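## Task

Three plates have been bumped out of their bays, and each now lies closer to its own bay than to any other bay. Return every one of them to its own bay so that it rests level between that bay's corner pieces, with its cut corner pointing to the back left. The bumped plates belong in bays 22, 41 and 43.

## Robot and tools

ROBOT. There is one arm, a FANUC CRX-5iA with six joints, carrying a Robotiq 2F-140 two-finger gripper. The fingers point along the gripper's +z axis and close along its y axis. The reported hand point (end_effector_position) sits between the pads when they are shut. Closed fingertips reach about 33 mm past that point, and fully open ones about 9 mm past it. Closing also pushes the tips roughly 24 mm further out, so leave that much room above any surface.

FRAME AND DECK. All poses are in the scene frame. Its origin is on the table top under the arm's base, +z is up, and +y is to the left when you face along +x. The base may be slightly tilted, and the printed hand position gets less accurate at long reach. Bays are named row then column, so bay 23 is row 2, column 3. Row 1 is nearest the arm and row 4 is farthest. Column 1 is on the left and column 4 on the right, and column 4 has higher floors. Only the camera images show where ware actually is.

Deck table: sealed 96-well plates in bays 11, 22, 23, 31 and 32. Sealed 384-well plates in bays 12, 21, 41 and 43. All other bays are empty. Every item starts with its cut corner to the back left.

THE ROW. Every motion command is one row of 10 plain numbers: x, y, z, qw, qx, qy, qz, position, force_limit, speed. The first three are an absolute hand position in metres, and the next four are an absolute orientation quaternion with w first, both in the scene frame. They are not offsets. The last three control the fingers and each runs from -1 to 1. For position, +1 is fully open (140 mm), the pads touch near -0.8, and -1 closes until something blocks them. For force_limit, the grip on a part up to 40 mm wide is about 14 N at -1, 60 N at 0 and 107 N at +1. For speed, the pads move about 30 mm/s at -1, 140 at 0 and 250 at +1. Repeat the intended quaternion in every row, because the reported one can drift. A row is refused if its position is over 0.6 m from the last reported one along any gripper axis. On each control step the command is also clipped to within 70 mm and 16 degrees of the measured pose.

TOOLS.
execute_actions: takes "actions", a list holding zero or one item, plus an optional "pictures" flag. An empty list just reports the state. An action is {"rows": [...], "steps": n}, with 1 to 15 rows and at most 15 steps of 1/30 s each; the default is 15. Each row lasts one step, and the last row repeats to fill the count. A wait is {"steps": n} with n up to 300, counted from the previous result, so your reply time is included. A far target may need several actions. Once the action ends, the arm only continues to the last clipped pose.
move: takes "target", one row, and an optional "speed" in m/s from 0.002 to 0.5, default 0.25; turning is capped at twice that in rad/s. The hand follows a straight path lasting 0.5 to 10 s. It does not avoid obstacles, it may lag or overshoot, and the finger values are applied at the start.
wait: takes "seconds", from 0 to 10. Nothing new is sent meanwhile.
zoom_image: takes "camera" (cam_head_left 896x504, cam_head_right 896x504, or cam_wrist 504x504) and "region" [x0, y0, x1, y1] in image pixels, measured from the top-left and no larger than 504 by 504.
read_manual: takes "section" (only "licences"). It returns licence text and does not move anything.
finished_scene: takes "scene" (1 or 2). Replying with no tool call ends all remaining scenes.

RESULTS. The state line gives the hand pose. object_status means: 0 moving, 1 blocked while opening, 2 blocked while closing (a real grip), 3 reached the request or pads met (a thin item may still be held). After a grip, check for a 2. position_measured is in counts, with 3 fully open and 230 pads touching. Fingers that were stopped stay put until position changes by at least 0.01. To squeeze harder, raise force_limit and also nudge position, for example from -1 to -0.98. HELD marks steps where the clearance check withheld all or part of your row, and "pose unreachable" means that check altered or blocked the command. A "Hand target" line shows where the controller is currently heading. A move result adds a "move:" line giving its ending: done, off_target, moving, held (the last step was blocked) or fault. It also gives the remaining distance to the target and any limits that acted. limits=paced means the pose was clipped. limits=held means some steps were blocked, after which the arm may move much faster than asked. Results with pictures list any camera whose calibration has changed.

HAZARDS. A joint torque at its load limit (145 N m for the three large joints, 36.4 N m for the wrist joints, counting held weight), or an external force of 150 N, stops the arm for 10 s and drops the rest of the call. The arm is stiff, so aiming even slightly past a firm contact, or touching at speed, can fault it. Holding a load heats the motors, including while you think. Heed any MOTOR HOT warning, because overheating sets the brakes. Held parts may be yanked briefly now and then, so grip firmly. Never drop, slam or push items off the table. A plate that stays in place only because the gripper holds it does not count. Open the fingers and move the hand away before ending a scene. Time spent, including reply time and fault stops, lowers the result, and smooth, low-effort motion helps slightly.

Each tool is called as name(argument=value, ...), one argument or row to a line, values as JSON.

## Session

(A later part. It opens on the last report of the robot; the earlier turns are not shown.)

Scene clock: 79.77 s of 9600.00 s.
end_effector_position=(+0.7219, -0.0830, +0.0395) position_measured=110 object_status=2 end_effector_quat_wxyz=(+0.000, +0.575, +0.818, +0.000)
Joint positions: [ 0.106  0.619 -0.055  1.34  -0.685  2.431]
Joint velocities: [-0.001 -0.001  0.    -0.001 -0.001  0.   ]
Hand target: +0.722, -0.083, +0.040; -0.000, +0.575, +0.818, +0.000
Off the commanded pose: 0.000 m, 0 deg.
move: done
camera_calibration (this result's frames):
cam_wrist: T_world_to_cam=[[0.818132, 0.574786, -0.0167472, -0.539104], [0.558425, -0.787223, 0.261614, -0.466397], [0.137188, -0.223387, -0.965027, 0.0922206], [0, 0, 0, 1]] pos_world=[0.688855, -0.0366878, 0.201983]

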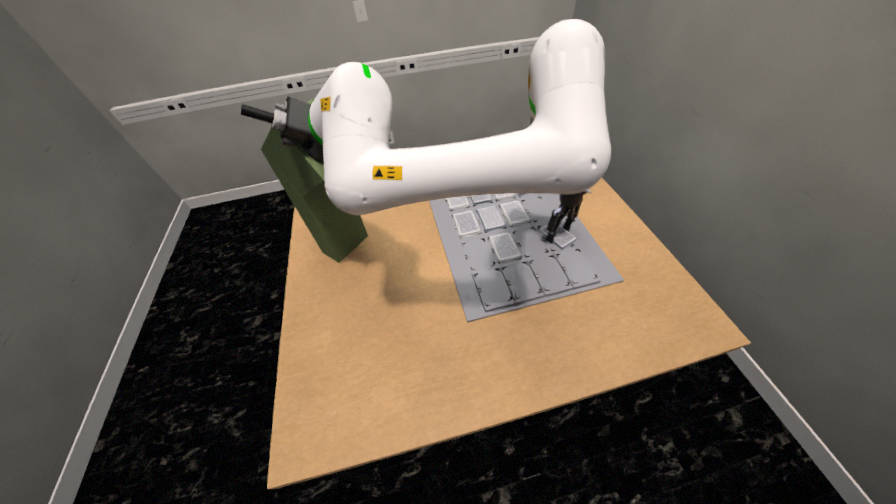

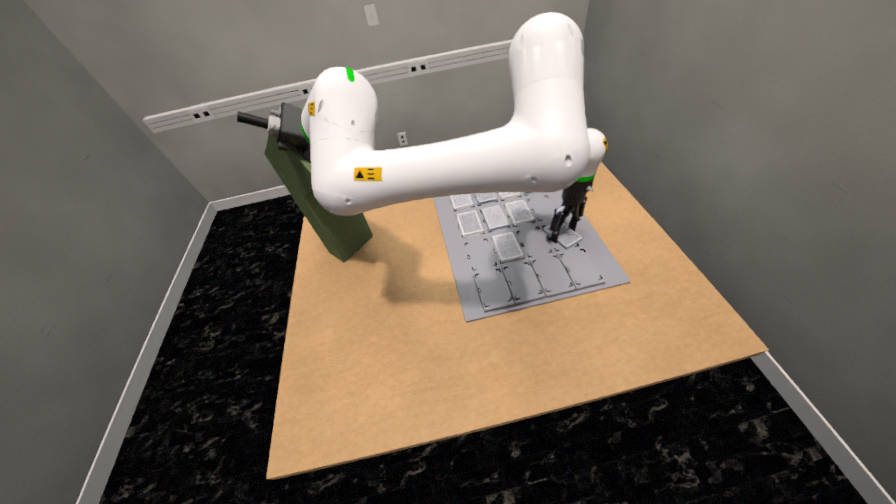

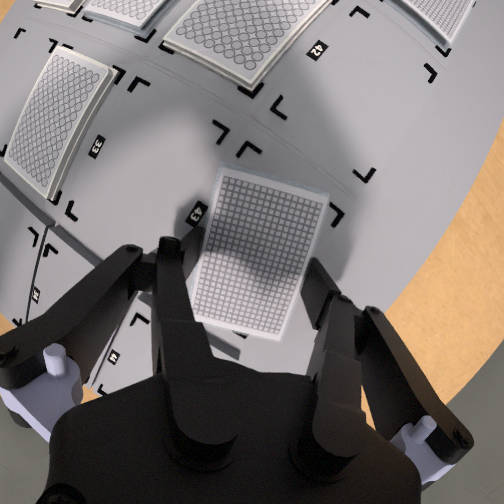

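move(
  target=[0.7219,-0.0830,0.052,0,0.5750,0.8181,0,-1,0.2,-0.6],
  speed=0.06,
)

move(
  target=[0.7124,-0.0830,0.047,-0.0075,0.7049,0.7092,0.0075,-1,0.2,-0.6],
  speed=0.1,
)

zoom_image(
  camera="cam_wrist",
  region=[160,110,400,350],
)

Scene clock: 81.40 s of 9600.00 s.
end_effector_position=(+0.7219, -0.0830, +0.0520) position_measured=110 object_status=2 end_effector_quat_wxyz=(+0.000, +0.575, +0.818, -0.000)
Joint positions: [ 0.12   0.597 -0.071  1.327 -0.697  2.436]
Joint velocities: [-0.001  0.    -0.     0.001  0.001 -0.   ]
Hand target: +0.722, -0.083, +0.052; +0.000, +0.575, +0.818, -0.000
Off the commanded pose: 0.000 m, 0 deg.
move: done
camera_calibration (this result's frames):
cam_wrist: T_world_to_cam=[[0.818116, 0.574808, -0.0168056, -0.538804], [0.558465, -0.787207, 0.261577, -0.469628], [0.137127, -0.223386, -0.965036, 0.104278], [0, 0, 0, 1]] pos_world=[0.688776, -0.0366911, 0.214421]

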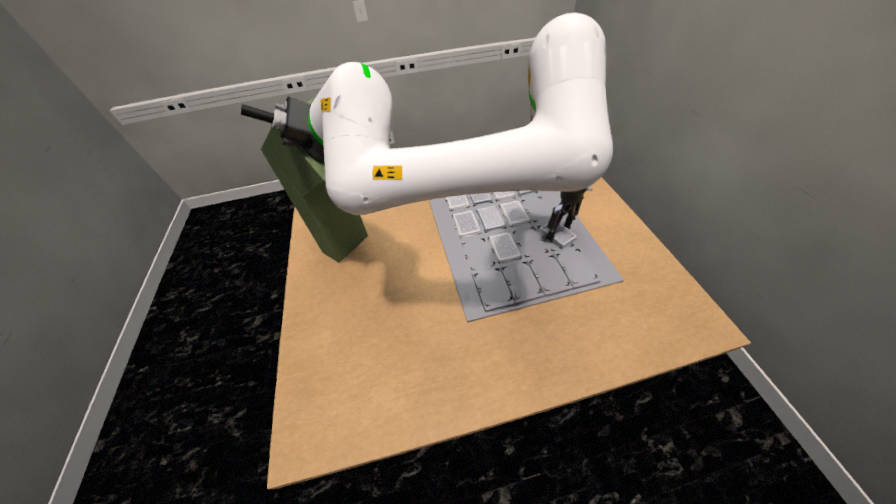

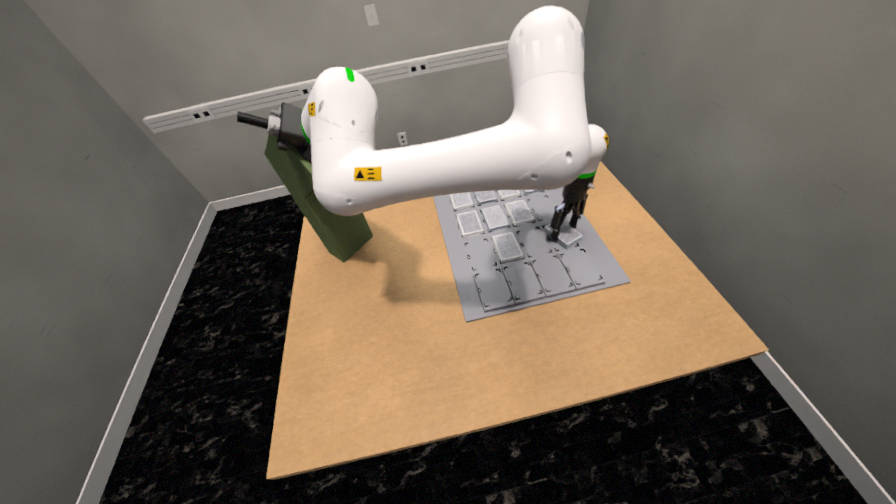

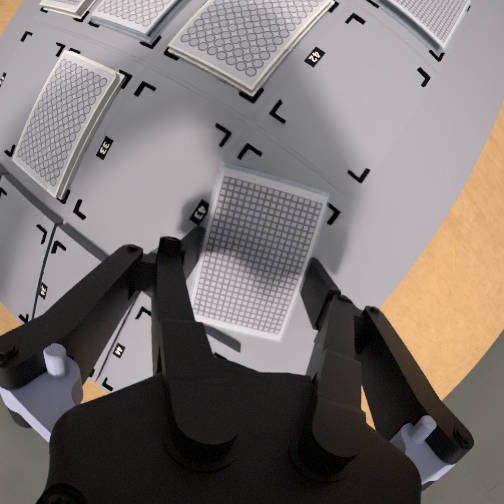

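Scene clock: 83.40 s of 9600.00 s.
end_effector_position=(+0.7124, -0.0830, +0.0470) position_measured=110 object_status=2 end_effector_quat_wxyz=(-0.008, +0.705, +0.709, +0.007)
Joint positions: [ 0.102  0.585 -0.098  1.336 -0.662  2.091]
Joint velocities: [ 0.001  0.001 -0.002  0.003  0.001 -0.005]
Hand target: +0.712, -0.083, +0.047; -0.008, +0.705, +0.709, +0.007
Off the commanded pose: 0.000 m, 0 deg.
move: done
camera_calibration (this result's frames):
cam_wrist: T_world_to_cam=[[0.9628, 0.269983, -0.0111965, -0.659802], [0.264596, -0.933564, 0.241758, -0.264889], [0.0548178, -0.235727, -0.970272, 0.158643], [0, 0, 0, 1]] pos_world=[0.696649, -0.0317591, 0.210578]

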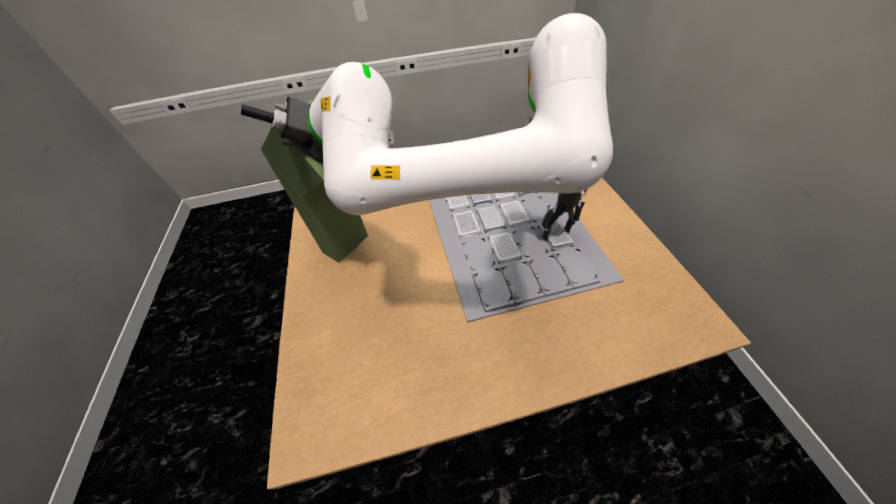

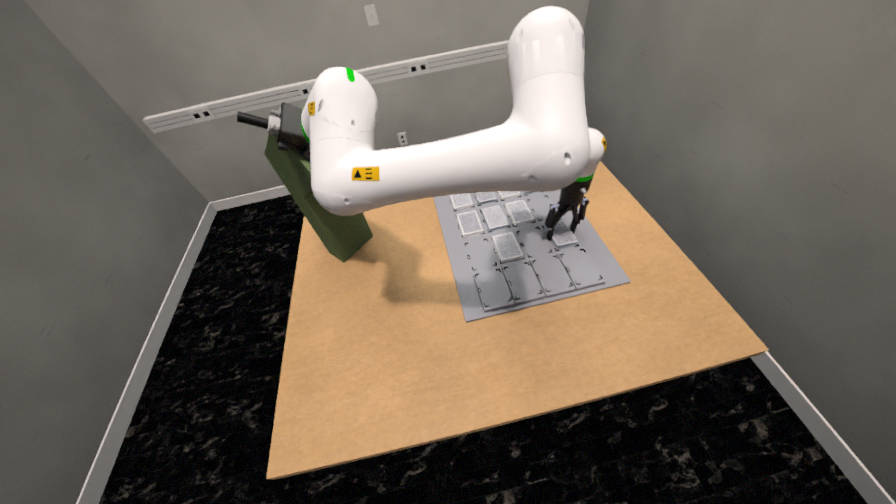

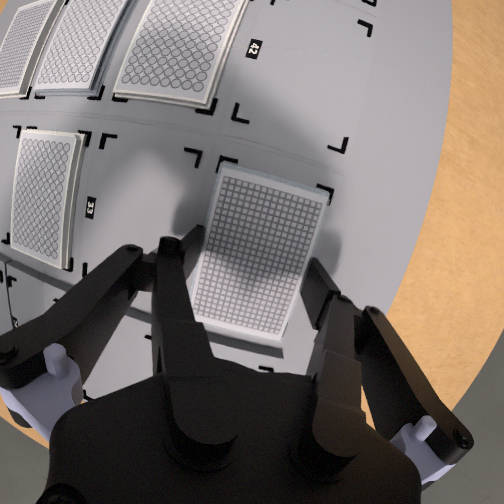

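Region (160, 110, 400, 350) of cam_wrist's 504x504 image, scaled by 2.100, with more detail than that image has.

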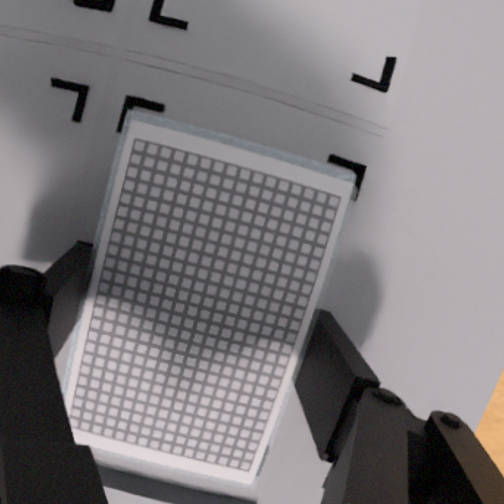

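zoom_image(
  camera="cam_wrist",
  region=[203,148,253,188],
)

zoom_image(
  camera="cam_wrist",
  region=[298,172,348,212],
)

Region (203, 148, 253, 188) of cam_wrist's 504x504 image, scaled by 10.080, with more detail than that image has; it fills the top 403 rows of this view, and the rest is white.

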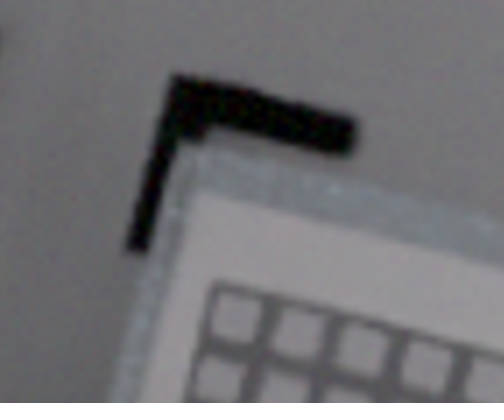

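Region (298, 172, 348, 212) of cam_wrist's 504x504 image, scaled by 10.080, with more detail than that image has; it fills the top 403 rows of this view, and the rest is white.

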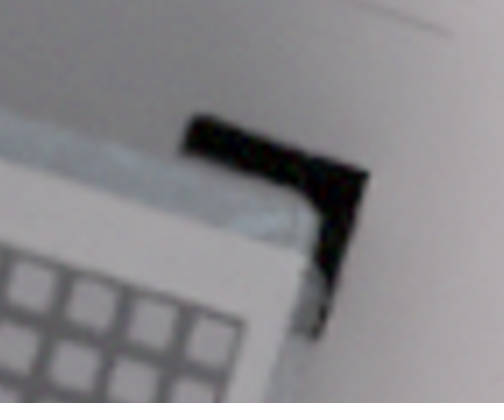

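move(
  target=[0.7124,-0.0823,0.0435,-0.0075,0.7086,0.7055,0.0075,-1,0.2,-0.6],
  speed=0.02,
)

zoom_image(
  camera="cam_wrist",
  region=[203,148,253,188],
)

zoom_image(
  camera="cam_wrist",
  region=[298,172,348,212],
)

Scene clock: 88.90 s of 9600.00 s.
end_effector_position=(+0.7124, -0.0823, +0.0435) position_measured=110 object_status=2 end_effector_quat_wxyz=(-0.008, +0.709, +0.706, +0.008)
Joint positions: [ 0.099  0.592 -0.094  1.341 -0.658  2.077]
Joint velocities: [-0.001 -0.    -0.     0.001 -0.001 -0.002]
Hand target: +0.712, -0.082, +0.044; -0.008, +0.709, +0.706, +0.007
Off the commanded pose: 0.000 m, 0 deg.
After step 90, 1.80 s passed at rest.
move: done
camera_calibration (this result's frames):
cam_wrist: T_world_to_cam=[[0.965588, 0.259831, -0.0112463, -0.662857], [0.254764, -0.936292, 0.24177, -0.256619], [0.0522897, -0.236316, -0.970268, 0.157176], [0, 0, 0, 1]] pos_world=[0.697205, -0.0308957, 0.207091]

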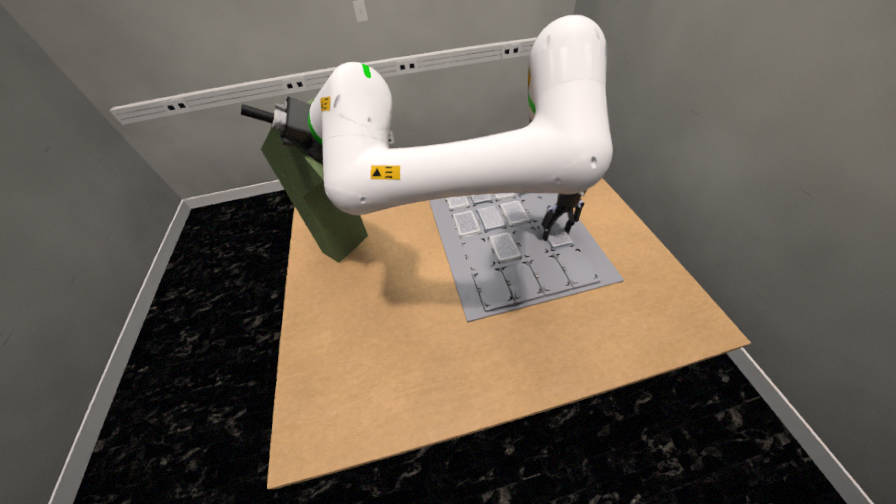

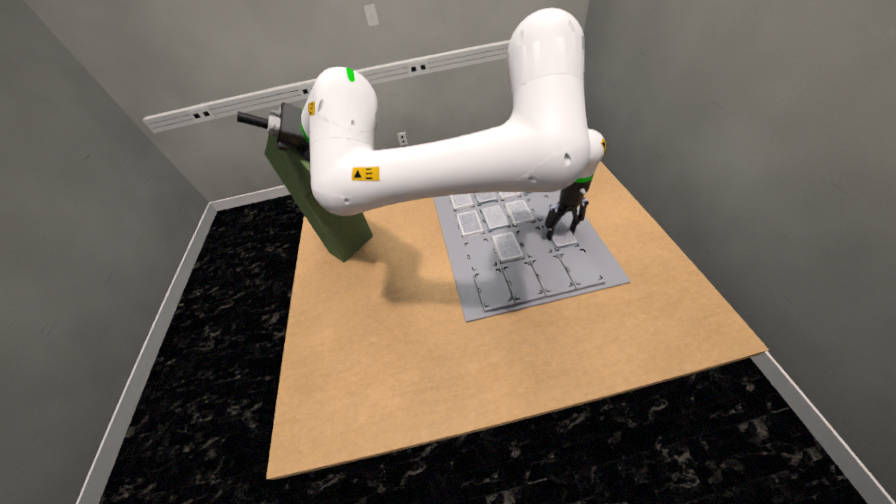

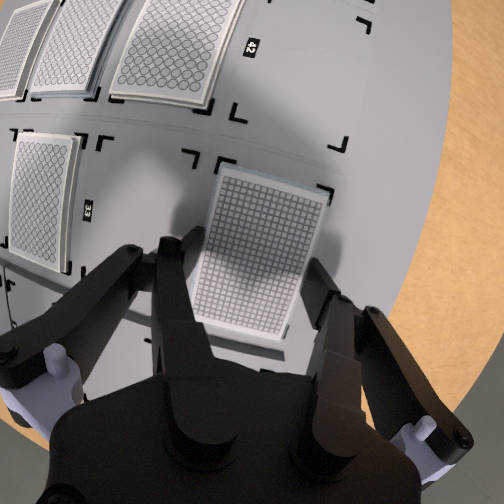

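Region (203, 148, 253, 188) of cam_wrist's 504x504 image, scaled by 10.080, with more detail than that image has; it fills the top 403 rows of this view, and the rest is white.

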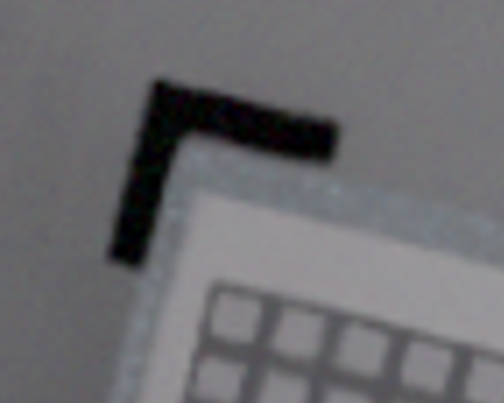

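Region (298, 172, 348, 212) of cam_wrist's 504x504 image, scaled by 10.080, with more detail than that image has; it fills the top 403 rows of this view, and the rest is white.

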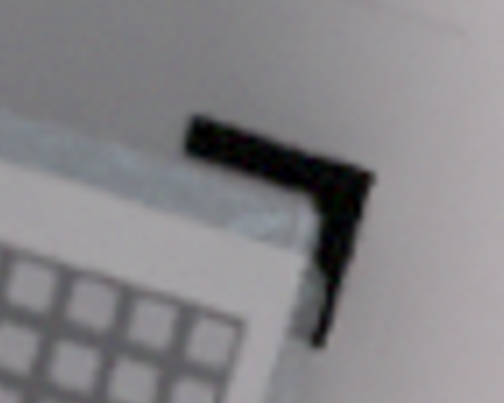

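zoom_image(
  camera="cam_wrist",
  region=[180,300,300,370],
)

Region (180, 300, 300, 370) of cam_wrist's 504x504 image, scaled by 4.200, with more detail than that image has; it fills the top 294 rows of this view, and the rest is white.

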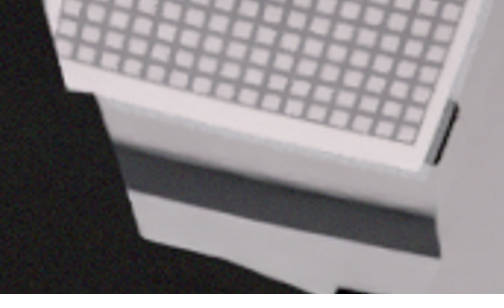

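move(
  target=[0.7124,-0.0819,0.0395,-0.0075,0.7086,0.7055,0.0075,-1,0.2,-0.6],
  speed=0.008,
)

zoom_image(
  camera="cam_wrist",
  region=[203,148,253,188],
)

zoom_image(
  camera="cam_wrist",
  region=[298,172,348,212],
)

zoom_image(
  camera="cam_wrist",
  region=[250,305,310,355],
)

Scene clock: 91.07 s of 9600.00 s.
end_effector_position=(+0.7124, -0.0819, +0.0395) position_measured=110 object_status=2 end_effector_quat_wxyz=(-0.007, +0.709, +0.706, +0.008)
Joint positions: [ 0.094  0.6   -0.089  1.346 -0.655  2.075]
Joint velocities: [-0.    -0.001 -0.    -0.    -0.001 -0.   ]
Hand target: +0.712, -0.082, +0.040; -0.008, +0.709, +0.706, +0.007
Off the commanded pose: 0.000 m, 0 deg.
move: done
camera_calibration (this result's frames):
cam_wrist: T_world_to_cam=[[0.965595, 0.259811, -0.0112044, -0.663039], [0.254733, -0.936298, 0.241777, -0.255263], [0.0523255, -0.236313, -0.970267, 0.153378], [0, 0, 0, 1]] pos_world=[0.697225, -0.0304926, 0.203106]

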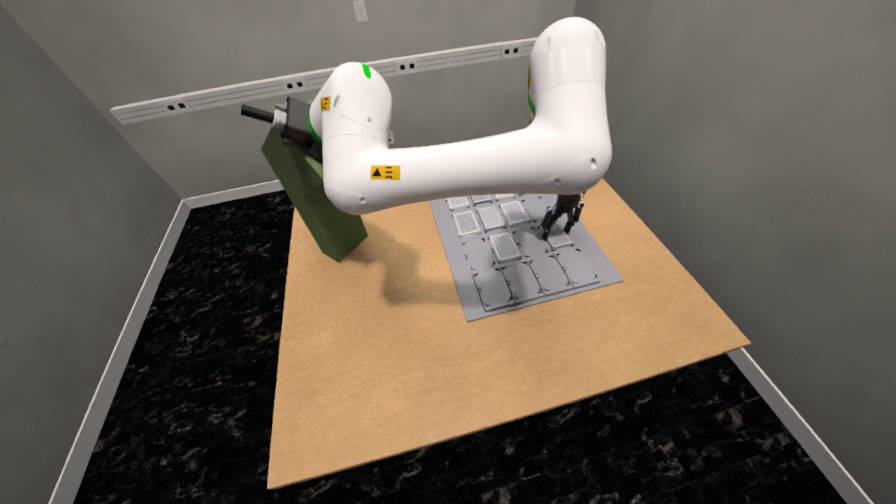

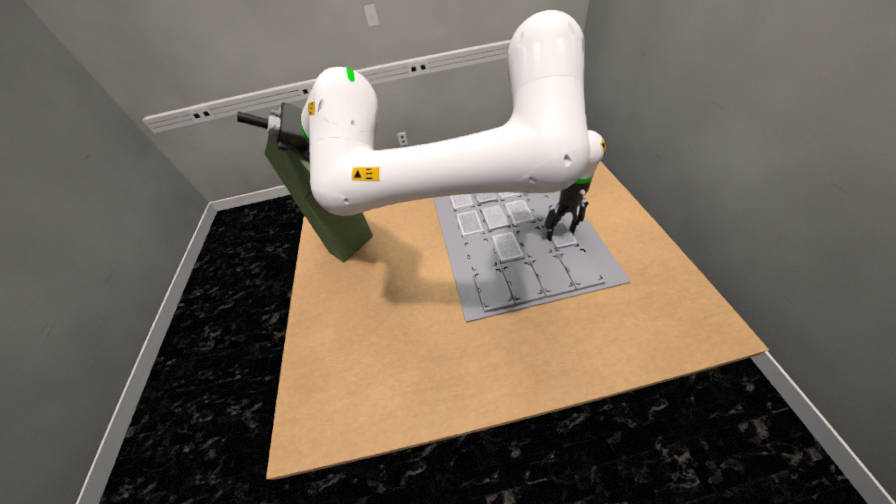

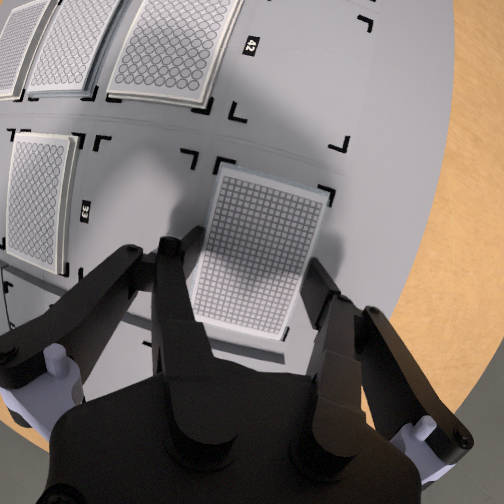

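Region (203, 148, 253, 188) of cam_wrist's 504x504 image, scaled by 10.080, with more detail than that image has; it fills the top 403 rows of this view, and the rest is white.

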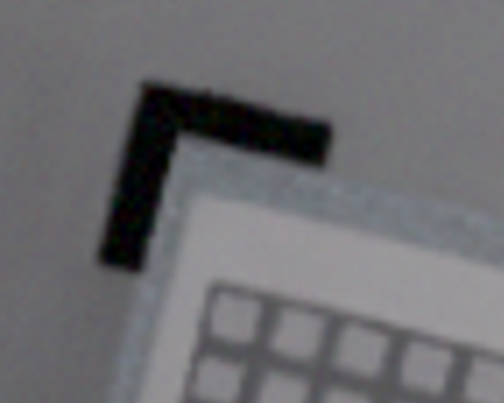

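Region (298, 172, 348, 212) of cam_wrist's 504x504 image, scaled by 10.080, with more detail than that image has; it fills the top 403 rows of this view, and the rest is white.

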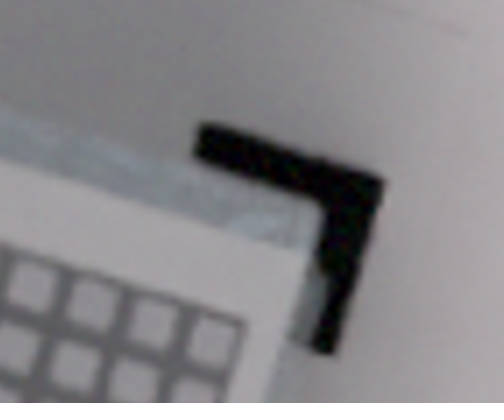

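Region (250, 305, 310, 355) of cam_wrist's 504x504 image, scaled by 8.400, with more detail than that image has.

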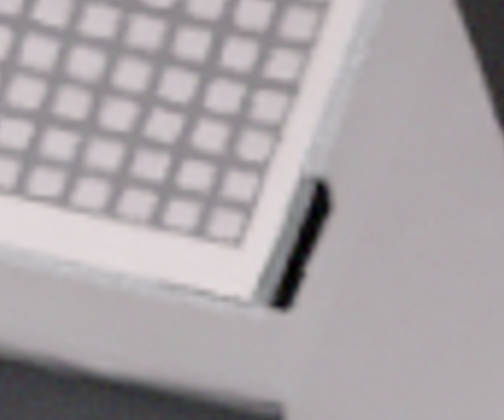

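Inside. Lower slightly and release.

move(
  target=[0.7124,-0.0819,0.0386,-0.0075,0.7086,0.7055,0.0075,-1,0.2,-0.6],
  speed=0.006,
)

move(
  target=[0.7124,-0.0819,0.0388,-0.0075,0.7086,0.7055,0.0075,0.35,0.2,-0.8],
  speed=0.006,
)

move(
  target=[0.7124,-0.0819,0.11,0,0.7086,0.7055,0,0.35,0.2,-0.8],
  speed=0.15,
)

zoom_image(
  camera="cam_wrist",
  region=[170,150,350,330],
)

Scene clock: 92.77 s of 9600.00 s.
end_effector_position=(+0.7125, -0.0819, +0.0387) position_measured=110 object_status=2 end_effector_quat_wxyz=(-0.007, +0.709, +0.706, +0.008)
Joint positions: [ 0.093  0.601 -0.087  1.347 -0.654  2.074]
Joint velocities: [ 0.     0.001  0.    -0.001  0.    -0.   ]
Hand target: +0.712, -0.082, +0.039; -0.008, +0.709, +0.706, +0.008
Off the commanded pose: 0.000 m, 0 deg.
move: done
camera_calibration (this result's frames):
cam_wrist: T_world_to_cam=[[0.965602, 0.259785, -0.0111672, -0.663066], [0.254697, -0.936298, 0.241815, -0.255066], [0.0523641, -0.236342, -0.970258, 0.152502], [0, 0, 0, 1]] pos_world=[0.697237, -0.0305206, 0.202241]

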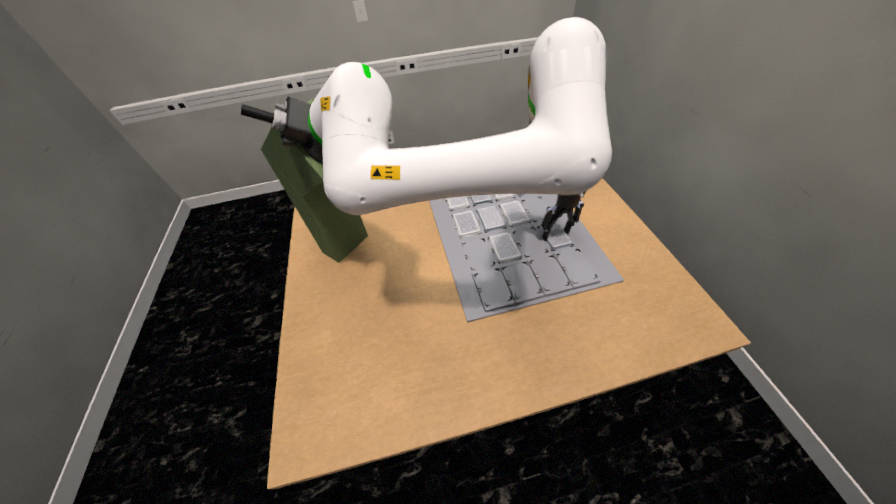

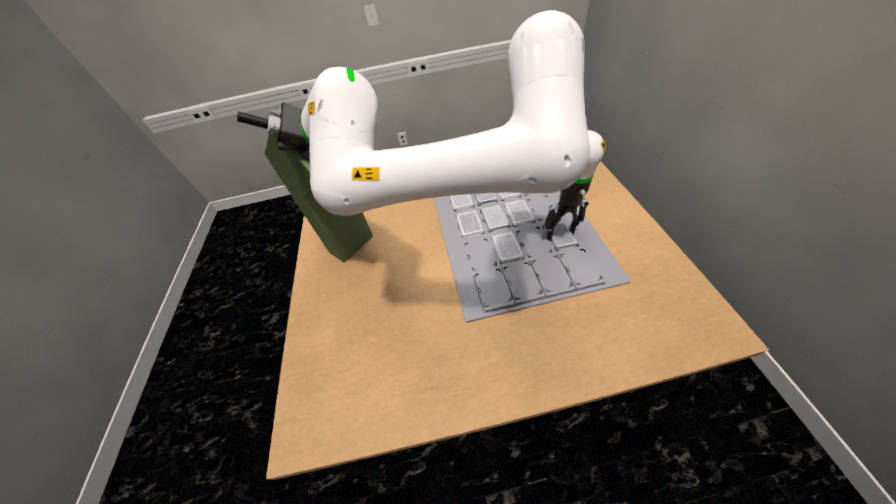

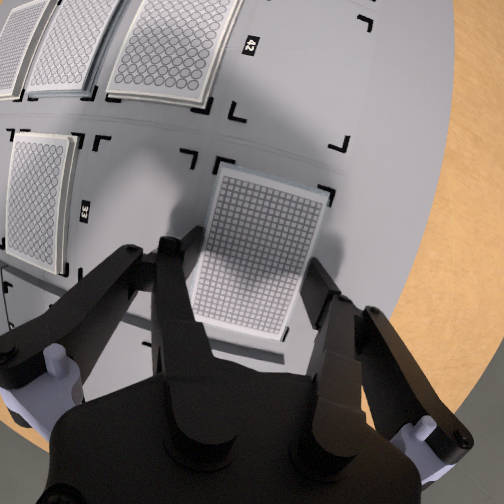

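Scene clock: 93.47 s of 9600.00 s.
end_effector_position=(+0.7124, -0.0819, +0.0388) position_measured=85 object_status=3 end_effector_quat_wxyz=(-0.007, +0.709, +0.705, +0.008)
Joint positions: [ 0.093  0.601 -0.088  1.347 -0.654  2.074]
Joint velocities: [-0.    -0.    -0.001 -0.    -0.001 -0.   ]
Hand target: +0.712, -0.082, +0.039; -0.007, +0.709, +0.706, +0.008
Off the commanded pose: 0.000 m, 0 deg.
move: done
camera_calibration (this result's frames):
cam_wrist: T_world_to_cam=[[0.965616, 0.25973, -0.0112237, -0.663047], [0.254659, -0.936315, 0.241792, -0.255042], [0.0522916, -0.236336, -0.970263, 0.152692], [0, 0, 0, 1]] pos_world=[0.697213, -0.0304998, 0.202376]

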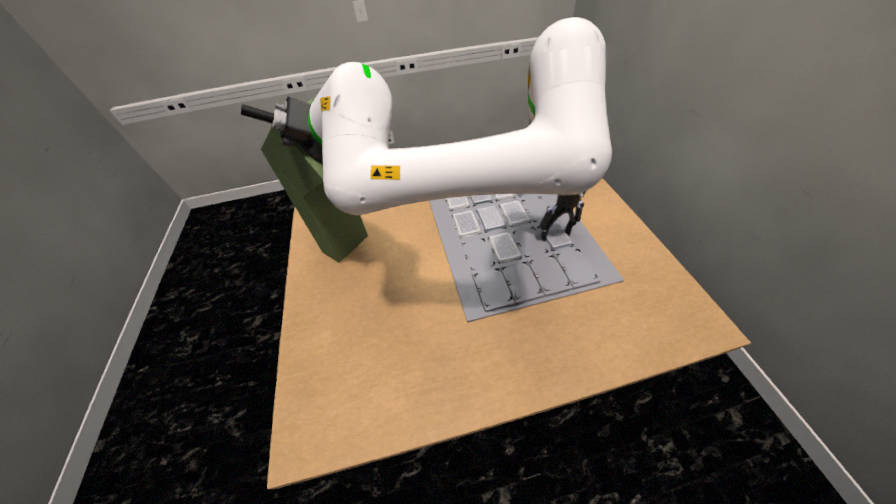

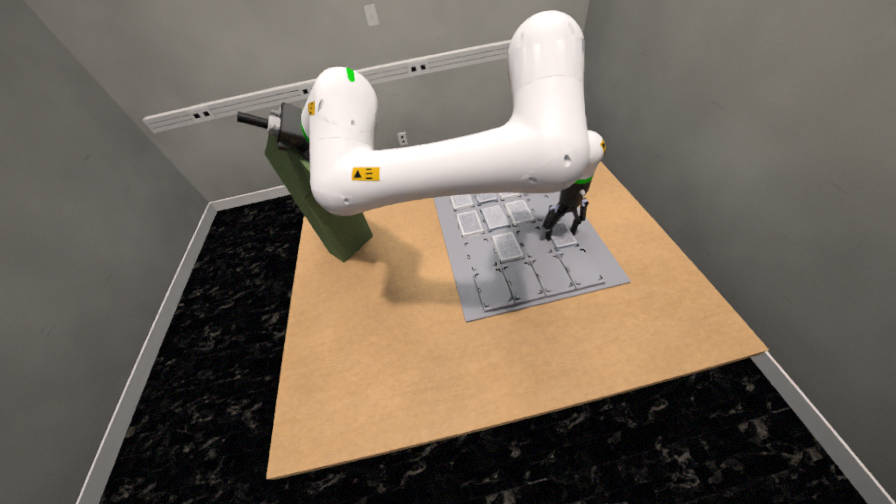

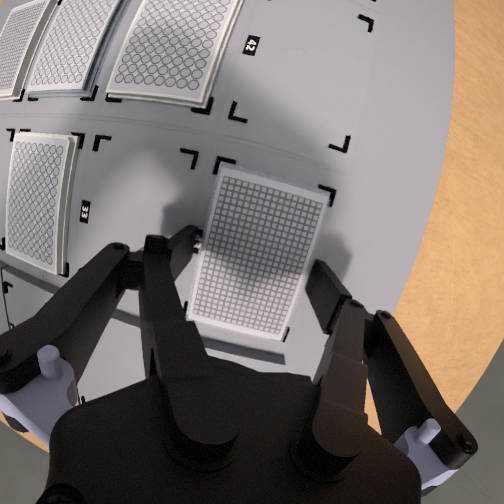

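Scene clock: 94.33 s of 9600.00 s.
end_effector_position=(+0.7122, -0.0820, +0.1099) position_measured=85 object_status=3 end_effector_quat_wxyz=(+0.000, +0.709, +0.706, -0.000)
Joint positions: [ 0.187  0.484 -0.17   1.286 -0.752  2.086]
Joint velocities: [ 0.001 -0.001 -0.    -0.    -0.001 -0.   ]
Hand target: +0.712, -0.082, +0.110; +0.000, +0.709, +0.706, +0.000
Off the commanded pose: 0.000 m, 0 deg.
move: done
camera_calibration (this result's frames):
cam_wrist: T_world_to_cam=[[0.965587, 0.259538, -0.0168008, -0.661385], [0.254778, -0.930939, 0.261612, -0.27411], [0.0522577, -0.256889, -0.965027, 0.219414], [0, 0, 0, 1]] pos_world=[0.696996, -0.0271601, 0.272339]

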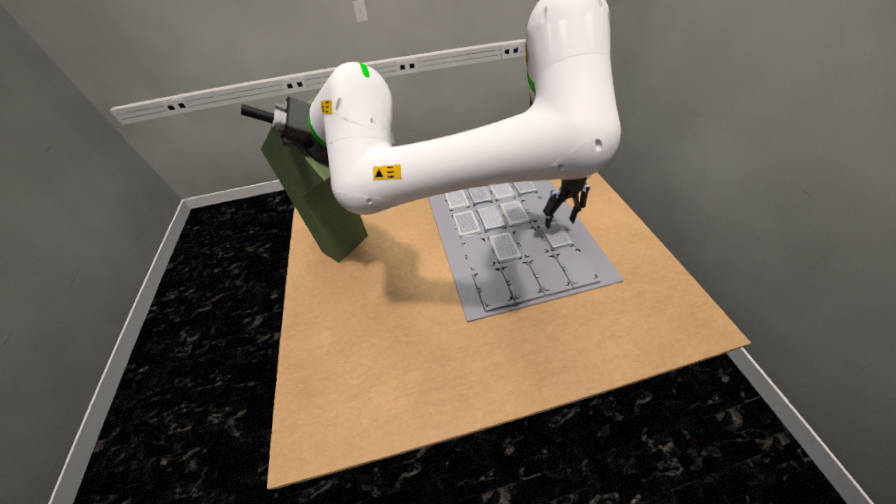

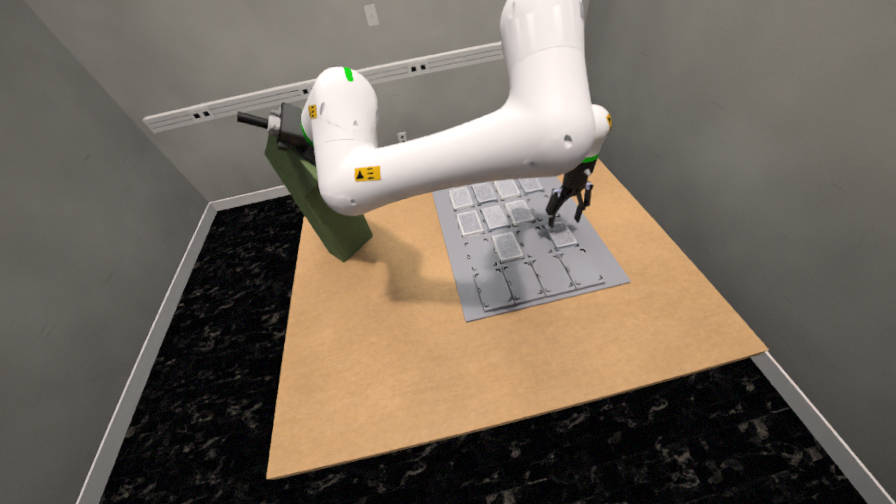

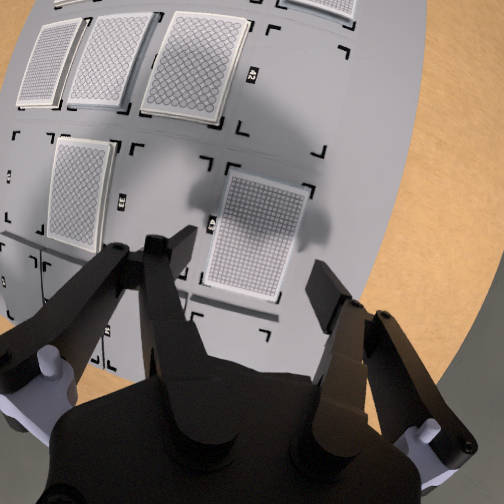

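Region (170, 150, 350, 330) of cam_wrist's 504x504 image, scaled by 2.800, with more detail than that image has.

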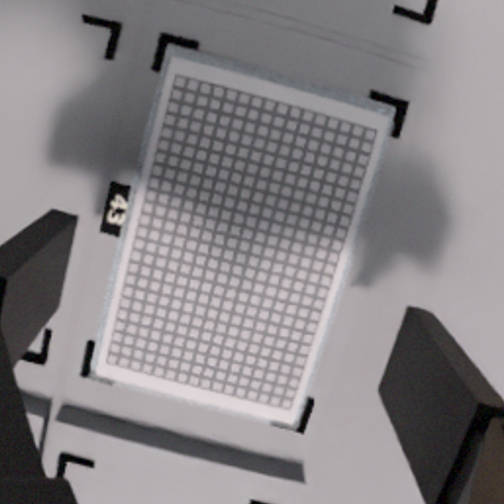

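finished_scene(
  scene=1,
)

The scene is finished: the task was done.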